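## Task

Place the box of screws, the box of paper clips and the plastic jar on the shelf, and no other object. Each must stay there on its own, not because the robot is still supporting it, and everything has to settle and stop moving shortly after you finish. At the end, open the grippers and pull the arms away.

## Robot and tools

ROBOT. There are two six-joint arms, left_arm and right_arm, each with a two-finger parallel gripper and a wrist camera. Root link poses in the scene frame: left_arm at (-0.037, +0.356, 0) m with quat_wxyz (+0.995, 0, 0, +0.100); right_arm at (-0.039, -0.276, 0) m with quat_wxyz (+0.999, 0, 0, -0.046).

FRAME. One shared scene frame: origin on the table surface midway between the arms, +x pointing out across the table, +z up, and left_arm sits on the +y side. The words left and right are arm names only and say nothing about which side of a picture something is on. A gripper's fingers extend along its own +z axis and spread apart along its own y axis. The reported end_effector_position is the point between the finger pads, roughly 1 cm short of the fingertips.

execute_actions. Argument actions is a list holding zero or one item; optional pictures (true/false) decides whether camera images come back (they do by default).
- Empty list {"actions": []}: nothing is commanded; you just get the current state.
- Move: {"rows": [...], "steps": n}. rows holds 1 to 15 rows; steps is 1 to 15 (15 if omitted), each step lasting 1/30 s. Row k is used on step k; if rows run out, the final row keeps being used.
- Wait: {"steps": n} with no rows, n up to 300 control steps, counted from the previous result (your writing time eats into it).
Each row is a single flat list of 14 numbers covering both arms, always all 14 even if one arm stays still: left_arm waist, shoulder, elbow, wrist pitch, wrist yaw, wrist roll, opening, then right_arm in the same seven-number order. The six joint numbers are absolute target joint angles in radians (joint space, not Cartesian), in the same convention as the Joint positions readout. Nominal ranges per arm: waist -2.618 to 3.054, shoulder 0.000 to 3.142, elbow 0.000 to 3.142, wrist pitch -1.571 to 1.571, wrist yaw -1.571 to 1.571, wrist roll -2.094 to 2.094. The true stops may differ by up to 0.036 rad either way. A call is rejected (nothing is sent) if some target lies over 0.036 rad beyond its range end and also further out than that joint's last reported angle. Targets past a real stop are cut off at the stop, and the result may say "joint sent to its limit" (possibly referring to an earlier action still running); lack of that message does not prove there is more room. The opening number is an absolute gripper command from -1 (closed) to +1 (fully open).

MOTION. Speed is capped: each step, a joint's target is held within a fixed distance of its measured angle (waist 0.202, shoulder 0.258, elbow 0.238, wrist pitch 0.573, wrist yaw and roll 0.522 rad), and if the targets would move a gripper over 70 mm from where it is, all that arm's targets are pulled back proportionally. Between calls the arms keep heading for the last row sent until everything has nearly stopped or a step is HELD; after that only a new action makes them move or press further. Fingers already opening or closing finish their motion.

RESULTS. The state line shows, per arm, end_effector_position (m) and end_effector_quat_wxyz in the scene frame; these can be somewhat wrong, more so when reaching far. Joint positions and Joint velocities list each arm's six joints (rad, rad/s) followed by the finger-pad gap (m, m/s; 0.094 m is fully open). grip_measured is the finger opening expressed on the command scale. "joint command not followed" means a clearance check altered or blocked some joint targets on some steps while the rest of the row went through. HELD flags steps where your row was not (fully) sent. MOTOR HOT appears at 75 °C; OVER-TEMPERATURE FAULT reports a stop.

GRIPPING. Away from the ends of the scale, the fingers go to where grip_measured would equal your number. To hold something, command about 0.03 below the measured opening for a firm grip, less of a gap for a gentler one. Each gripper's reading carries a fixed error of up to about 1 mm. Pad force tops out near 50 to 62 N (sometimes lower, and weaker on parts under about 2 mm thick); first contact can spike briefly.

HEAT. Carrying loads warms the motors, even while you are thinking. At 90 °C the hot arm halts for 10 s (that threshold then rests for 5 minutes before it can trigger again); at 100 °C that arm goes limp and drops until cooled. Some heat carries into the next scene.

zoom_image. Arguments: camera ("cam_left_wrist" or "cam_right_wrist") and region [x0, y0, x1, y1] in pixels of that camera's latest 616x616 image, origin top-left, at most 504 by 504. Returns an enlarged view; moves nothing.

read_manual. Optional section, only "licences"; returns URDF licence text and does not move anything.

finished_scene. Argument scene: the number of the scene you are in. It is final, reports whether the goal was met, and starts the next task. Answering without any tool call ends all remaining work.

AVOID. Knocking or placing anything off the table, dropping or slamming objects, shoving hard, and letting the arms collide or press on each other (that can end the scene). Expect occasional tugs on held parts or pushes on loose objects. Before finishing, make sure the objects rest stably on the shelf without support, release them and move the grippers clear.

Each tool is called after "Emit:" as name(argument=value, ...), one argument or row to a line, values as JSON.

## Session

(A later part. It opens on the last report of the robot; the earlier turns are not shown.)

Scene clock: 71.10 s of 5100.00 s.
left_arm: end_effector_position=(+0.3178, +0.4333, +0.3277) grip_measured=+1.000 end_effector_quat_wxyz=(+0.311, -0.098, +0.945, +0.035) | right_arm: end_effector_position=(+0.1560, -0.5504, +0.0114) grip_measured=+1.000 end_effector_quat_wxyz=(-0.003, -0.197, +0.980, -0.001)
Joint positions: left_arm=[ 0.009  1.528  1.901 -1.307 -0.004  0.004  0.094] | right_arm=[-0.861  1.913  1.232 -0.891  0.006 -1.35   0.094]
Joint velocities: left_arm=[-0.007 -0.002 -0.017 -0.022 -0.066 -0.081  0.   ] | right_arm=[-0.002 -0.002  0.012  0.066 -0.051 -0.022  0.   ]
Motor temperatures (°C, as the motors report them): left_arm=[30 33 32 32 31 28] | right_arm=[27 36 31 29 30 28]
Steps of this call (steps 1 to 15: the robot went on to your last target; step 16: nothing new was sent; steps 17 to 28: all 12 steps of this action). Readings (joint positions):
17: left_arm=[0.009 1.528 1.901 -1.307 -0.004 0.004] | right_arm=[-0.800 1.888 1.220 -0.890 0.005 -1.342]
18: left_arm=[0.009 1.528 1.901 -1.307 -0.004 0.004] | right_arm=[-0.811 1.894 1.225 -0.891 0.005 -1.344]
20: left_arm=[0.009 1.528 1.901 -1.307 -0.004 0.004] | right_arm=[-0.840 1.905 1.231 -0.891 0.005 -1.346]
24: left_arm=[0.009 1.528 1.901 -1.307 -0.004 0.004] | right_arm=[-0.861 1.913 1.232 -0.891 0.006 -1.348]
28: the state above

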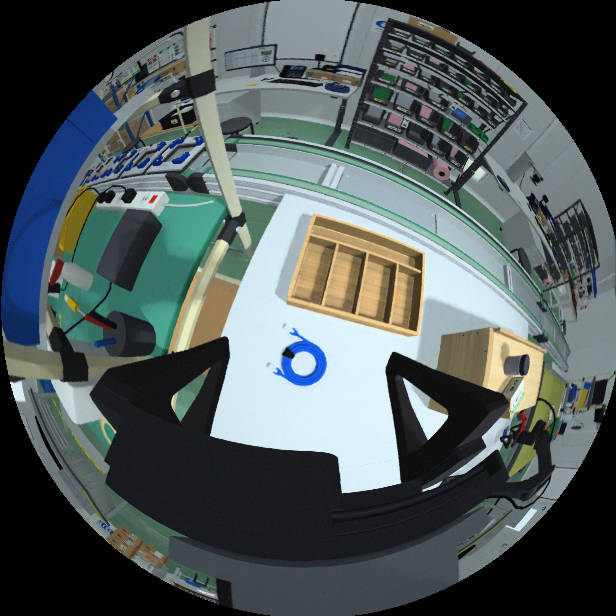

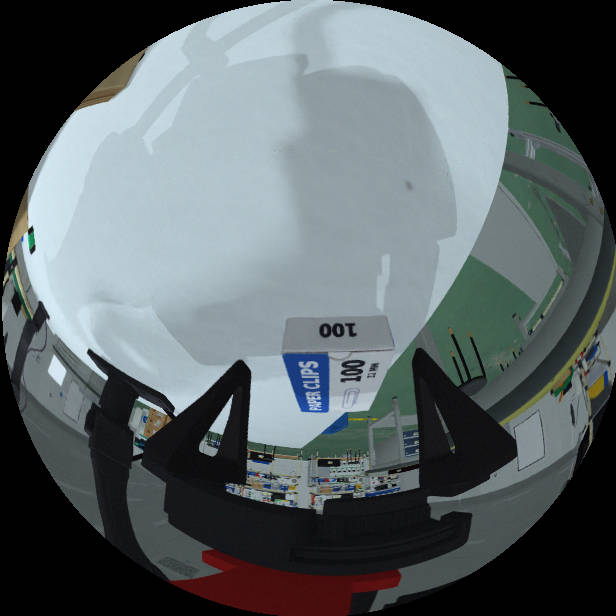

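Centered; a bit more waist, then close.

Emit:
execute_actions(
  actions=[
    {"rows":[[0,1.5,1.9,-1.3,0,0,1,-0.9,1.91,1.26,-0.9,0,-1.38,1],[0,1.5,1.9,-1.3,0,0,1,-0.9,1.91,1.26,-0.9,0,-1.38,1],[0,1.5,1.9,-1.3,0,0,1,-0.9,1.91,1.26,-0.9,0,-1.38,1],[0,1.5,1.9,-1.3,0,0,1,-0.9,1.91,1.26,-0.9,0,-1.38,1],[0,1.5,1.9,-1.3,0,0,1,-0.9,1.91,1.26,-0.9,0,-1.38,1],[0,1.5,1.9,-1.3,0,0,1,-0.9,1.91,1.26,-0.9,0,-1.38,1],[0,1.5,1.9,-1.3,0,0,1,-0.9,1.91,1.26,-0.9,0,-1.38,-0.2]]},
  ],
)

Scene clock: 72.40 s of 5100.00 s.
left_arm: end_effector_position=(+0.3178, +0.4333, +0.3277) grip_measured=+1.000 end_effector_quat_wxyz=(+0.311, -0.098, +0.945, +0.035) | right_arm: end_effector_position=(+0.1464, -0.5569, +0.0114) grip_measured=-0.044 end_effector_quat_wxyz=(-0.003, -0.190, +0.982, -0.001)
Joint positions: left_arm=[ 0.009  1.528  1.901 -1.307 -0.004  0.004  0.094] | right_arm=[-0.895  1.913  1.232 -0.891  0.005 -1.37   0.045]
Joint velocities: left_arm=[-0.007  0.012  0.002 -0.007  0.037 -0.007  0.   ] | right_arm=[ 0.002 -0.002 -0.007 -0.066  0.007 -0.022  0.001]
Motor temperatures (°C, as the motors report them): left_arm=[30 33 32 32 31 28] | right_arm=[27 36 31 29 30 28]
Steps of this call (steps 1 to 15: the robot went on to your last target; steps 16 to 24: nothing new was sent; steps 25 to 39: all 15 steps of this action). Readings (joint positions):
25: left_arm=[0.009 1.528 1.901 -1.307 -0.004 0.004] | right_arm=[-0.864 1.913 1.232 -0.891 0.005 -1.354]
26: left_arm=[0.009 1.528 1.901 -1.307 -0.004 0.004] | right_arm=[-0.869 1.913 1.232 -0.891 0.005 -1.358]
28: left_arm=[0.009 1.528 1.901 -1.307 -0.004 0.004] | right_arm=[-0.884 1.913 1.232 -0.891 0.005 -1.362]
32: left_arm=[0.009 1.528 1.901 -1.307 -0.004 0.004] | right_arm=[-0.895 1.913 1.232 -0.891 0.005 -1.367]
39: the state above

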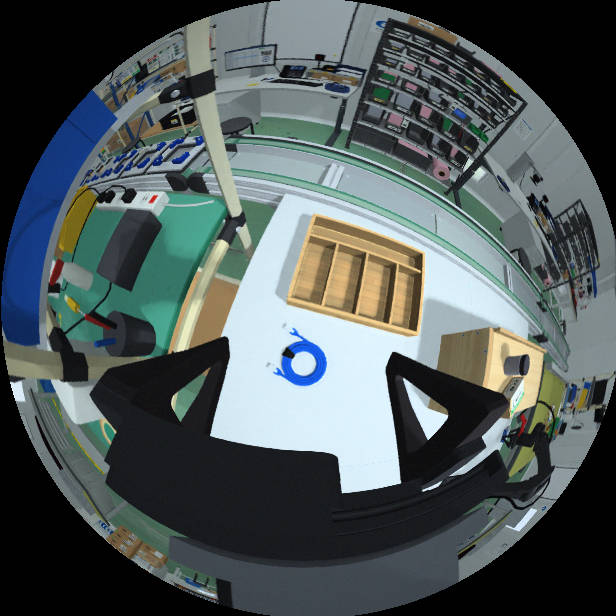

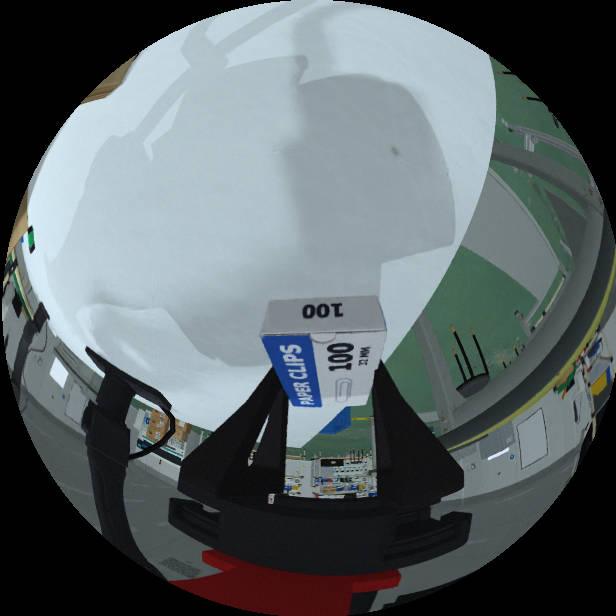

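Emit:
execute_actions(
  actions=[
    {"rows":[[0,1.5,1.9,-1.3,0,0,1,-0.9,1.85,1.35,-1.0,0,-1.38,-0.09],[0,1.5,1.9,-1.3,0,0,1,-0.9,1.8,1.45,-1.1,0,-1.38,-0.09],[0,1.5,1.9,-1.3,0,0,1,-0.9,1.7,1.6,-1.25,0,-1.38,-0.09],[0,1.5,1.9,-1.3,0,0,1,-0.9,1.6,1.75,-1.4,0,-1.38,-0.09],[0,1.5,1.9,-1.3,0,0,1,-0.9,1.45,1.95,-1.5,0,-1.38,-0.09]]},
  ],
  pictures=false,
)

Emit:
execute_actions(
  actions=[
    {"rows":[[0,1.5,1.9,-1.3,0,0,1,-0.04,1.45,1.97,-1.5,0,-1.38,-0.09]]},
  ],
  pictures=false,
)

Emit:
execute_actions(
  actions=[
    {"rows":[[0,1.5,1.9,-1.3,0,0,1,-0.04,1.52,1.98,-1.5,0,-1.38,-0.09],[0,1.5,1.9,-1.3,0,0,1,-0.04,1.56,1.98,-1.5,0,-1.38,-0.09],[0,1.5,1.9,-1.3,0,0,1,-0.04,1.6,1.98,-1.5,0,-1.38,-0.09],[0,1.5,1.9,-1.3,0,0,1,-0.04,1.64,1.98,-1.5,0,-1.38,-0.09],[0,1.5,1.9,-1.3,0,0,1,-0.04,1.68,1.98,-1.5,0,-1.38,-0.09],[0,1.5,1.9,-1.3,0,0,1,-0.04,1.72,1.98,-1.5,0,-1.38,-0.09],[0,1.5,1.9,-1.3,0,0,1,-0.04,1.76,1.98,-1.5,0,-1.38,-0.09]]},
  ],
)

Scene clock: 75.33 s of 5100.00 s.
left_arm: end_effector_position=(+0.3178, +0.4333, +0.3277) grip_measured=+1.000 end_effector_quat_wxyz=(+0.311, -0.098, +0.945, +0.035) | right_arm: end_effector_position=(+0.1507, -0.5633, +0.2834) grip_measured=-0.044 end_effector_quat_wxyz=(+0.090, -0.184, +0.952, -0.226)
Joint positions: left_arm=[ 0.009  1.528  1.901 -1.307 -0.004  0.004  0.094] | right_arm=[-0.895  1.514  1.771 -1.337  0.005 -1.372  0.045]
Joint velocities: left_arm=[-0.002  0.012 -0.002 -0.037 -0.007 -0.022  0.   ] | right_arm=[ 0.002 -0.486  1.751 -0.755 -0.007  0.037 -0.001]
Motor temperatures (°C, as the motors report them): left_arm=[30 33 31 32 31 28] | right_arm=[27 36 31 29 30 28]
Steps of this call (steps 1 to 15: the robot went on to your last target; steps 16 to 73: nothing new was sent; steps 74 to 88: all 15 steps of this action). Readings (joint positions):
74: left_arm=[0.009 1.528 1.901 -1.307 -0.004 0.004] | right_arm=[-0.895 1.911 1.245 -0.911 0.005 -1.371]
75: left_arm=[0.009 1.528 1.901 -1.307 -0.004 0.004] | right_arm=[-0.895 1.908 1.274 -0.949 0.005 -1.371]
77: left_arm=[0.009 1.528 1.901 -1.307 -0.004 0.004] | right_arm=[-0.895 1.870 1.336 -1.012 0.005 -1.371]
81: left_arm=[0.009 1.528 1.901 -1.307 -0.004 0.004] | right_arm=[-0.895 1.729 1.463 -1.150 0.005 -1.371]
88: the state above

Scene clock: 75.83 s of 5100.00 s.
left_arm: end_effector_position=(+0.3178, +0.4333, +0.3277) grip_measured=+1.000 end_effector_quat_wxyz=(+0.311, -0.098, +0.945, +0.035) | right_arm: end_effector_position=(+0.2761, -0.3148, +0.3473) grip_measured=-0.043 end_effector_quat_wxyz=(+0.219, -0.559, +0.774, -0.201)
Joint positions: left_arm=[ 0.009  1.528  1.901 -1.307 -0.004  0.004  0.094] | right_arm=[-0.037  1.459  1.963 -1.471 -0.008 -1.378  0.045]
Joint velocities: left_arm=[ 0.002 -0.012 -0.002 -0.022 -0.051 -0.022  0.   ] | right_arm=[ 0.002  0.007 -0.007 -0.154  0.007 -0.007 -0.001]
Motor temperatures (°C, as the motors report them): left_arm=[30 33 31 32 31 28] | right_arm=[27 36 31 29 30 28]
Steps of this call (steps 1 to 15: all 15 steps of this action). Readings (joint positions):
1: left_arm=[0.009 1.528 1.901 -1.307 -0.004 0.004] | right_arm=[-0.875 1.497 1.827 -1.353 0.019 -1.372]
2: left_arm=[0.009 1.528 1.901 -1.307 -0.004 0.004] | right_arm=[-0.830 1.480 1.876 -1.364 0.028 -1.372]
4: left_arm=[0.009 1.528 1.901 -1.307 -0.004 0.004] | right_arm=[-0.687 1.451 1.942 -1.382 0.027 -1.373]
8: left_arm=[0.009 1.528 1.901 -1.307 -0.004 0.004] | right_arm=[-0.376 1.436 1.963 -1.424 0.016 -1.374]
15: the state above

Scene clock: 76.33 s of 5100.00 s.
left_arm: end_effector_position=(+0.3178, +0.4333, +0.3277) grip_measured=+1.000 end_effector_quat_wxyz=(+0.311, -0.098, +0.945, +0.035) | right_arm: end_effector_position=(+0.3327, -0.3233, +0.2338) grip_measured=-0.044 end_effector_quat_wxyz=(+0.091, -0.580, +0.805, -0.085)
Joint positions: left_arm=[ 0.009  1.528  1.901 -1.307 -0.004  0.004  0.094] | right_arm=[-0.037  1.805  1.968 -1.485 -0.002 -1.378  0.045]
Joint velocities: left_arm=[-0.002 -0.017  0.007  0.051 -0.022 -0.037  0.   ] | right_arm=[ 0.007 -0.247  0.002 -0.051 -0.022 -0.051 -0.   ]
Motor temperatures (°C, as the motors report them): left_arm=[30 33 31 32 31 28] | right_arm=[27 36 31 29 30 28]
Steps of this call (steps 1 to 15: all 15 steps of this action). Readings (joint positions):
1: left_arm=[0.009 1.528 1.901 -1.307 -0.004 0.004] | right_arm=[-0.037 1.463 1.963 -1.476 -0.006 -1.378]
2: left_arm=[0.009 1.528 1.901 -1.307 -0.004 0.004] | right_arm=[-0.037 1.473 1.965 -1.482 -0.006 -1.378]
4: left_arm=[0.009 1.528 1.901 -1.307 -0.004 0.004] | right_arm=[-0.037 1.523 1.973 -1.490 -0.006 -1.378]
8: left_arm=[0.009 1.528 1.901 -1.307 -0.004 0.004] | right_arm=[-0.037 1.699 1.976 -1.488 -0.005 -1.378]
15: the state above

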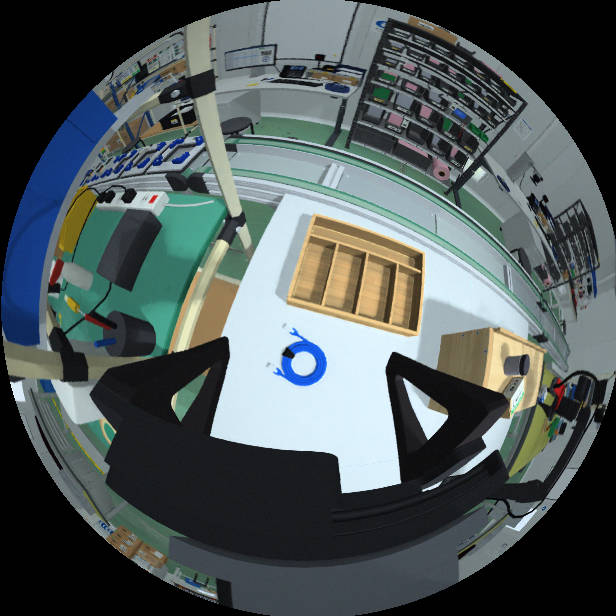

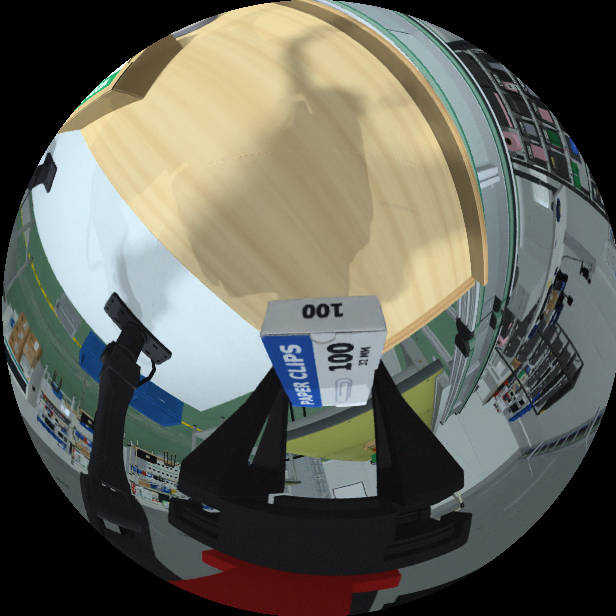

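Emit:
execute_actions(
  actions=[
    {"rows":[[0,1.5,1.9,-1.3,0,0,1,0.2,1.8,2.08,-1.55,0,-1.38,-0.09]]},
  ],
)

Scene clock: 77.33 s of 5100.00 s.
left_arm: end_effector_position=(+0.3178, +0.4333, +0.3277) grip_measured=+1.000 end_effector_quat_wxyz=(+0.311, -0.098, +0.945, +0.035) | right_arm: end_effector_position=(+0.3314, -0.2327, +0.2562) grip_measured=-0.043 end_effector_quat_wxyz=(-0.116, +0.672, -0.727, +0.084)
Joint positions: left_arm=[ 0.009  1.528  1.901 -1.307 -0.004  0.004  0.094] | right_arm=[ 0.207  1.8    2.05  -1.534 -0.001 -1.378  0.045]
Joint velocities: left_arm=[-0.007  0.007  0.007 -0.007 -0.007 -0.066  0.   ] | right_arm=[-0.027  0.017 -0.002  0.066  0.051 -0.037 -0.   ]
Motor temperatures (°C, as the motors report them): left_arm=[30 33 31 32 31 28] | right_arm=[27 36 31 29 30 28]
Steps of this call (steps 1 to 15: the robot went on to your last target; steps 16 to 30: all 15 steps of this action). Readings (joint positions):
16: left_arm=[0.009 1.528 1.901 -1.307 -0.004 0.004] | right_arm=[-0.015 1.775 1.986 -1.503 0.015 -1.378]
17: left_arm=[0.009 1.528 1.901 -1.307 -0.004 0.004] | right_arm=[0.027 1.786 2.010 -1.513 0.027 -1.378]
19: left_arm=[0.009 1.528 1.901 -1.307 -0.004 0.004] | right_arm=[0.138 1.798 2.039 -1.512 0.023 -1.378]
23: left_arm=[0.009 1.528 1.901 -1.307 -0.004 0.004] | right_arm=[0.227 1.800 2.049 -1.522 -0.003 -1.378]
30: the state above

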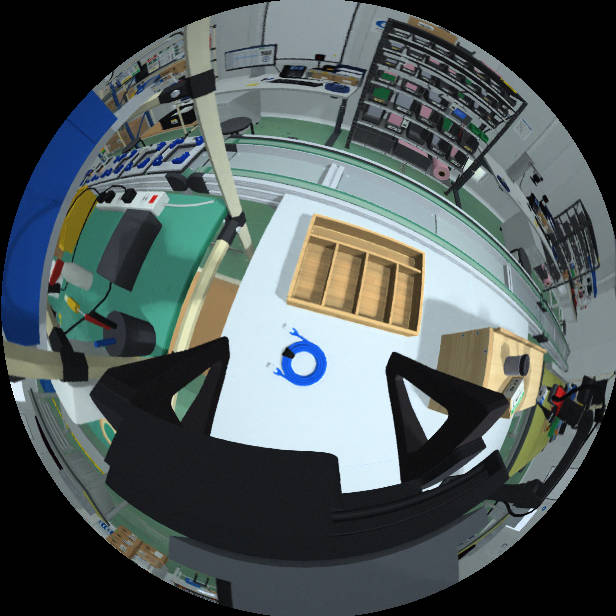

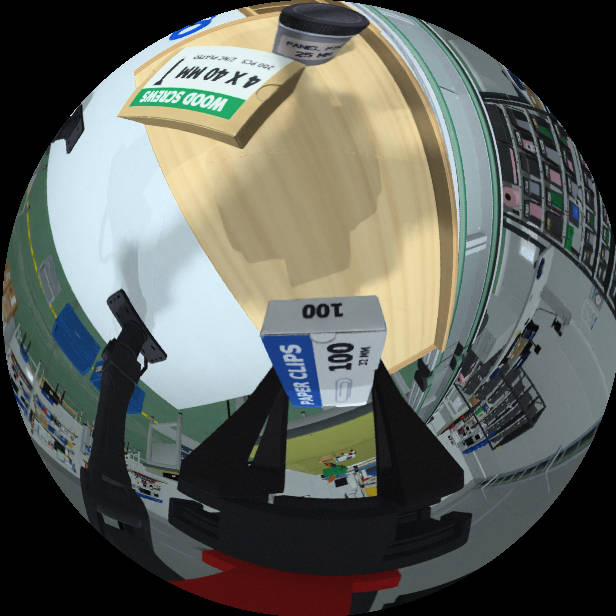

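Emit:
execute_actions(
  actions=[
    {"rows":[[0,1.5,1.9,-1.3,0,0,1,0.25,1.85,2.15,-1.5,0,-1.38,-0.09],[0,1.5,1.9,-1.3,0,0,1,0.29,1.9,2.2,-1.45,0,-1.38,-0.09],[0,1.5,1.9,-1.3,0,0,1,0.29,1.95,2.22,-1.42,0,-1.38,-0.09]]},
  ],
)

Scene clock: 78.80 s of 5100.00 s.
left_arm: end_effector_position=(+0.3178, +0.4333, +0.3277) grip_measured=+1.000 end_effector_quat_wxyz=(+0.311, -0.098, +0.945, +0.035) | right_arm: end_effector_position=(+0.3888, -0.1901, +0.2455) grip_measured=-0.043 end_effector_quat_wxyz=(-0.152, +0.697, -0.693, +0.106)
Joint positions: left_arm=[ 0.009  1.528  1.901 -1.307 -0.004  0.004  0.094] | right_arm=[ 0.293  1.964  2.195 -1.43   0.008 -1.378  0.045]
Joint velocities: left_arm=[-0.007 -0.007 -0.002  0.007 -0.007 -0.051  0.   ] | right_arm=[-0.007 -0.007 -0.002  0.095  0.022 -0.051 -0.   ]
Motor temperatures (°C, as the motors report them): left_arm=[30 33 31 32 31 28] | right_arm=[27 35 32 29 30 28]
Steps of this call (steps 1 to 15: the robot went on to your last target; steps 16 to 29: nothing new was sent; steps 30 to 44: all 15 steps of this action). Readings (joint positions):
30: left_arm=[0.009 1.528 1.901 -1.307 -0.004 0.004] | right_arm=[0.211 1.808 2.065 -1.543 0.002 -1.378]
31: left_arm=[0.009 1.528 1.901 -1.307 -0.004 0.004] | right_arm=[0.222 1.828 2.101 -1.544 0.007 -1.378]
33: left_arm=[0.009 1.528 1.901 -1.307 -0.004 0.004] | right_arm=[0.257 1.882 2.174 -1.503 0.008 -1.378]
37: left_arm=[0.009 1.528 1.901 -1.307 -0.004 0.004] | right_arm=[0.293 1.947 2.195 -1.438 0.008 -1.378]
44: the state above

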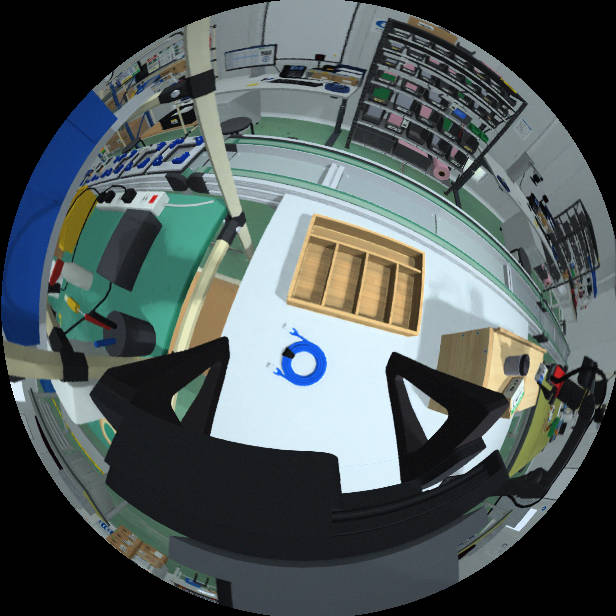

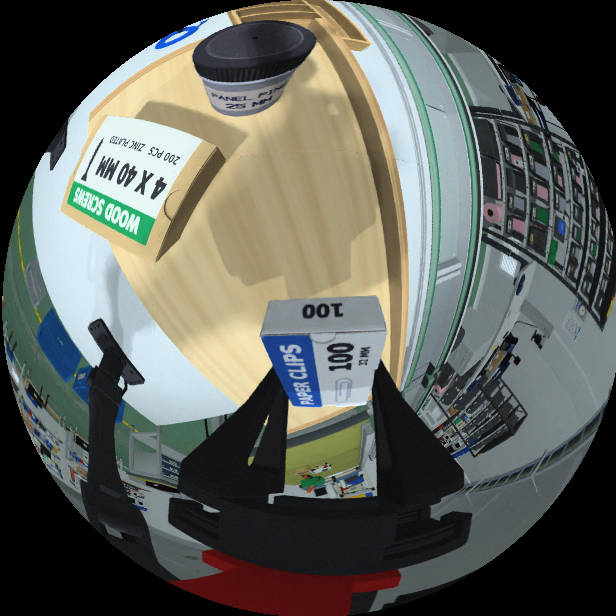

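Emit:
execute_actions(
  actions=[
    {"rows":[[0,1.5,1.9,-1.3,0,0,1,0.31,1.97,2.2,-1.43,0,-1.38,-0.09],[0,1.5,1.9,-1.3,0,0,1,0.31,1.99,2.2,-1.43,0,-1.38,-0.09],[0,1.5,1.9,-1.3,0,0,1,0.31,2.01,2.2,-1.43,0,-1.38,-0.09],[0,1.5,1.9,-1.3,0,0,1,0.31,2.03,2.19,-1.43,0,-1.38,-0.09],[0,1.5,1.9,-1.3,0,0,1,0.31,2.04,2.18,-1.43,0,-1.38,-0.09]]},
  ],
  pictures=false,
)

Scene clock: 80.17 s of 5100.00 s.
left_arm: end_effector_position=(+0.3178, +0.4333, +0.3277) grip_measured=+1.000 end_effector_quat_wxyz=(+0.311, -0.098, +0.945, +0.035) | right_arm: end_effector_position=(+0.3976, -0.1845, +0.2085) grip_measured=-0.043 end_effector_quat_wxyz=(-0.116, +0.705, -0.695, +0.082)
Joint positions: left_arm=[ 0.009  1.528  1.901 -1.307 -0.004  0.004  0.094] | right_arm=[ 0.301  2.052  2.195 -1.429  0.008 -1.378  0.045]
Joint velocities: left_arm=[ 0.002 -0.017  0.012  0.022  0.022  0.007  0.   ] | right_arm=[-0.002 -0.007  0.002  0.022  0.007  0.007  0.001]
Motor temperatures (°C, as the motors report them): left_arm=[30 33 31 32 31 28] | right_arm=[27 36 32 30 30 28]
Steps of this call (steps 1 to 15: the robot went on to your last target; steps 16 to 26: nothing new was sent; steps 27 to 41: all 15 steps of this action). Readings (joint positions):
27: left_arm=[0.009 1.528 1.901 -1.307 -0.004 0.004] | right_arm=[0.293 1.964 2.195 -1.429 0.008 -1.378]
28: left_arm=[0.009 1.528 1.901 -1.307 -0.004 0.004] | right_arm=[0.295 1.965 2.195 -1.429 0.008 -1.378]
30: left_arm=[0.009 1.528 1.901 -1.307 -0.004 0.004] | right_arm=[0.298 1.976 2.195 -1.429 0.008 -1.378]
34: left_arm=[0.009 1.528 1.901 -1.307 -0.004 0.004] | right_arm=[0.301 2.027 2.195 -1.429 0.008 -1.378]
41: the state above

Emit:
execute_actions(
  actions=[
    {"rows":[[0,1.5,1.9,-1.3,0,0,1,0.31,2.05,2.15,-1.42,0,-1.38,-0.09],[0,1.5,1.9,-1.3,0,0,1,0.31,2.05,2.13,-1.41,0,-1.38,-0.09]],"steps":12},
  ],
  pictures=false,
)

Scene clock: 81.07 s of 5100.00 s.
left_arm: end_effector_position=(+0.3178, +0.4333, +0.3277) grip_measured=+1.000 end_effector_quat_wxyz=(+0.311, -0.098, +0.945, +0.035) | right_arm: end_effector_position=(+0.3936, -0.1852, +0.1953) grip_measured=-0.043 end_effector_quat_wxyz=(-0.102, +0.707, -0.696, +0.072)
Joint positions: left_arm=[ 0.009  1.528  1.901 -1.307 -0.004  0.004  0.094] | right_arm=[ 0.301  2.051  2.148 -1.416  0.008 -1.378  0.045]
Joint velocities: left_arm=[ 0.002  0.002  0.017  0.022  0.051 -0.007  0.   ] | right_arm=[-0.007 -0.002 -0.002 -0.022  0.051 -0.007 -0.001]
Motor temperatures (°C, as the motors report them): left_arm=[30 33 31 32 31 28] | right_arm=[27 36 32 30 30 28]
Steps of this call (steps 1 to 15: the robot went on to your last target; steps 16 to 27: all 12 steps of this action). Readings (joint positions):
16: left_arm=[0.009 1.528 1.901 -1.307 -0.004 0.004] | right_arm=[0.301 2.052 2.190 -1.427 0.008 -1.378]
17: left_arm=[0.009 1.528 1.901 -1.307 -0.004 0.004] | right_arm=[0.301 2.051 2.181 -1.423 0.008 -1.378]
19: left_arm=[0.009 1.528 1.901 -1.307 -0.004 0.004] | right_arm=[0.301 2.051 2.160 -1.419 0.008 -1.378]
23: left_arm=[0.009 1.528 1.901 -1.307 -0.004 0.004] | right_arm=[0.301 2.051 2.148 -1.417 0.008 -1.378]
27: the state above

Near the surface; release partially, lift.

Emit:
execute_actions(
  actions=[
    {"rows":[[0,1.5,1.9,-1.3,0,0,1,0.31,2.05,2.14,-1.41,0,-1.38,0.4]],"steps":10},
  ],
  pictures=false,
)

Emit:
execute_actions(
  actions=[
    {"rows":[[0,1.5,1.9,-1.3,0,0,1,0.31,2.0,2.18,-1.41,0,-1.38,0.4],[0,1.5,1.9,-1.3,0,0,1,0.31,1.95,2.2,-1.41,0,-1.38,0.4],[0,1.5,1.9,-1.3,0,0,1,0.31,1.9,2.2,-1.41,0,-1.38,0.4],[0,1.5,1.9,-1.3,0,0,1,0.31,1.8,2.2,-1.41,0,-1.38,0.4],[0,1.5,1.9,-1.3,0,0,1,0.31,1.7,2.15,-1.41,0,-1.38,0.4],[0,1.5,1.9,-1.3,0,0,1,0.1,1.55,2.05,-1.41,0,-1.38,0.4],[0,1.5,1.9,-1.3,0,0,1,-0.1,1.45,1.95,-1.41,0,-1.38,0.4]]},
  ],
  pictures=false,
)

Emit:
execute_actions(
  actions=[
    {"rows":[[-0.5,1.45,1.95,-1.5,0,0,1,-0.6,1.45,1.95,-1.41,0,-1.38,0.4]]},
  ],
)

Scene clock: 82.63 s of 5100.00 s.
left_arm: end_effector_position=(+0.3178, +0.4333, +0.3277) grip_measured=+1.000 end_effector_quat_wxyz=(+0.311, -0.098, +0.945, +0.035) | right_arm: end_effector_position=(+0.3938, -0.1851, +0.1954) grip_measured=+0.398 end_effector_quat_wxyz=(-0.102, +0.707, -0.696, +0.072)
Joint positions: left_arm=[ 0.009  1.528  1.901 -1.307 -0.004  0.004  0.094] | right_arm=[ 0.301  2.051  2.148 -1.416  0.008 -1.378  0.066]
Joint velocities: left_arm=[ 0.007 -0.012  0.002 -0.081 -0.051  0.007  0.   ] | right_arm=[ 0.017 -0.012 -0.007 -0.066 -0.007  0.022  0.001]
Motor temperatures (°C, as the motors report them): left_arm=[30 33 31 32 31 28] | right_arm=[27 36 31 30 30 28]
Steps of this call (steps 1 to 15: the robot went on to your last target; steps 16 to 37: nothing new was sent; steps 38 to 47: all 10 steps of this action). Readings (joint positions):
38: left_arm=[0.009 1.528 1.901 -1.307 -0.004 0.004] | right_arm=[0.301 2.051 2.148 -1.416 0.008 -1.378]
39: left_arm=[0.009 1.528 1.901 -1.307 -0.004 0.004] | right_arm=[0.301 2.051 2.148 -1.416 0.008 -1.378]
41: left_arm=[0.009 1.528 1.901 -1.307 -0.004 0.004] | right_arm=[0.301 2.051 2.148 -1.416 0.008 -1.378]
45: left_arm=[0.009 1.528 1.901 -1.307 -0.004 0.004] | right_arm=[0.301 2.051 2.148 -1.416 0.008 -1.378]
47: the state above

Scene clock: 83.13 s of 5100.00 s.
left_arm: end_effector_position=(+0.3178, +0.4333, +0.3277) grip_measured=+1.000 end_effector_quat_wxyz=(+0.311, -0.098, +0.945, +0.035) | right_arm: end_effector_position=(+0.2918, -0.3421, +0.3637) grip_measured=+0.398 end_effector_quat_wxyz=(+0.237, -0.523, +0.781, -0.247)
Joint positions: left_arm=[ 0.009  1.528  1.901 -1.307 -0.004  0.004  0.094] | right_arm=[-0.098  1.47   1.985 -1.388  0.016 -1.378  0.066]
Joint velocities: left_arm=[-0.007  0.002 -0.022  0.022 -0.051 -0.037  0.   ] | right_arm=[-0.579 -1.038 -0.007  0.007  0.154 -0.037 -0.001]
Motor temperatures (°C, as the motors report them): left_arm=[30 33 31 33 31 28] | right_arm=[27 36 31 30 30 28]
Steps of this call (steps 1 to 15: all 15 steps of this action). Readings (joint positions):
1: left_arm=[0.009 1.528 1.901 -1.307 -0.004 0.004] | right_arm=[0.301 2.048 2.148 -1.415 0.008 -1.378]
2: left_arm=[0.009 1.528 1.901 -1.307 -0.004 0.004] | right_arm=[0.301 2.040 2.148 -1.414 0.008 -1.378]
4: left_arm=[0.009 1.528 1.901 -1.307 -0.004 0.004] | right_arm=[0.301 2.001 2.148 -1.413 0.008 -1.378]
8: left_arm=[0.009 1.528 1.901 -1.307 -0.004 0.004] | right_arm=[0.231 1.816 2.074 -1.387 -0.005 -1.378]
15: the state above

Scene clock: 83.63 s of 5100.00 s.
left_arm: end_effector_position=(+0.2627, +0.2600, +0.3285) grip_measured=+1.000 end_effector_quat_wxyz=(+0.261, +0.151, +0.952, -0.044) | right_arm: end_effector_position=(+0.2151, -0.4896, +0.3603) grip_measured=+0.398 end_effector_quat_wxyz=(+0.164, -0.314, +0.888, -0.293)
Joint positions: left_arm=[-0.51   1.47   1.921 -1.486  0.008  0.003  0.094] | right_arm=[-0.6    1.455  1.964 -1.394  0.017 -1.38   0.066]
Joint velocities: left_arm=[-0.007 -0.002 -0.012 -0.081  0.037  0.022  0.   ] | right_arm=[ 0.017 -0.007  0.012 -0.022 -0.007 -0.051  0.   ]
Motor temperatures (°C, as the motors report them): left_arm=[30 33 31 32 31 28] | right_arm=[27 36 31 30 30 28]
Steps of this call (steps 1 to 15: all 15 steps of this action). Readings (joint positions):
1: left_arm=[-0.013 1.525 1.904 -1.323 -0.017 0.003] | right_arm=[-0.141 1.441 1.985 -1.388 0.001 -1.379]
2: left_arm=[-0.059 1.520 1.904 -1.351 -0.022 0.003] | right_arm=[-0.208 1.422 1.985 -1.388 -0.005 -1.380]
4: left_arm=[-0.194 1.503 1.904 -1.398 -0.019 0.003] | right_arm=[-0.362 1.414 1.985 -1.388 -0.003 -1.380]
8: left_arm=[-0.471 1.481 1.917 -1.449 0.003 0.003] | right_arm=[-0.586 1.444 1.974 -1.387 0.015 -1.380]
15: the state above

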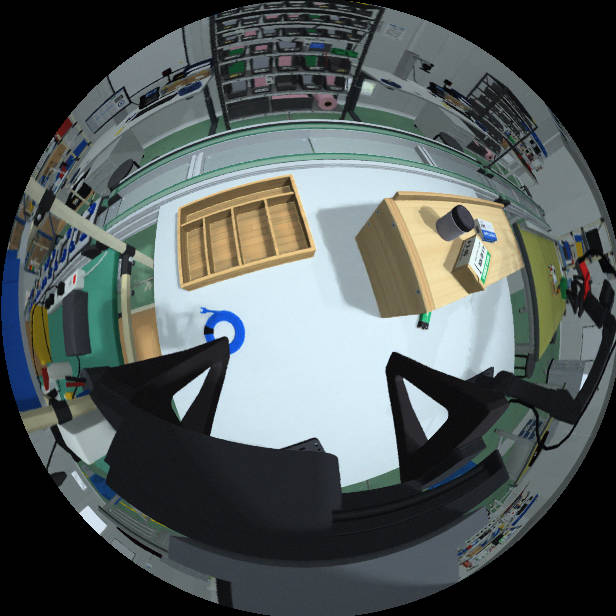

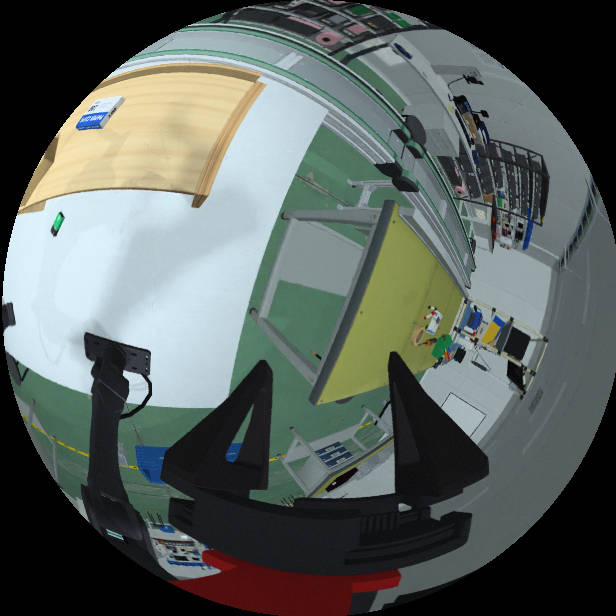

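All three are on the shelf.

Emit:
finished_scene(
  scene=1,
)

The scene is finished: the task was done.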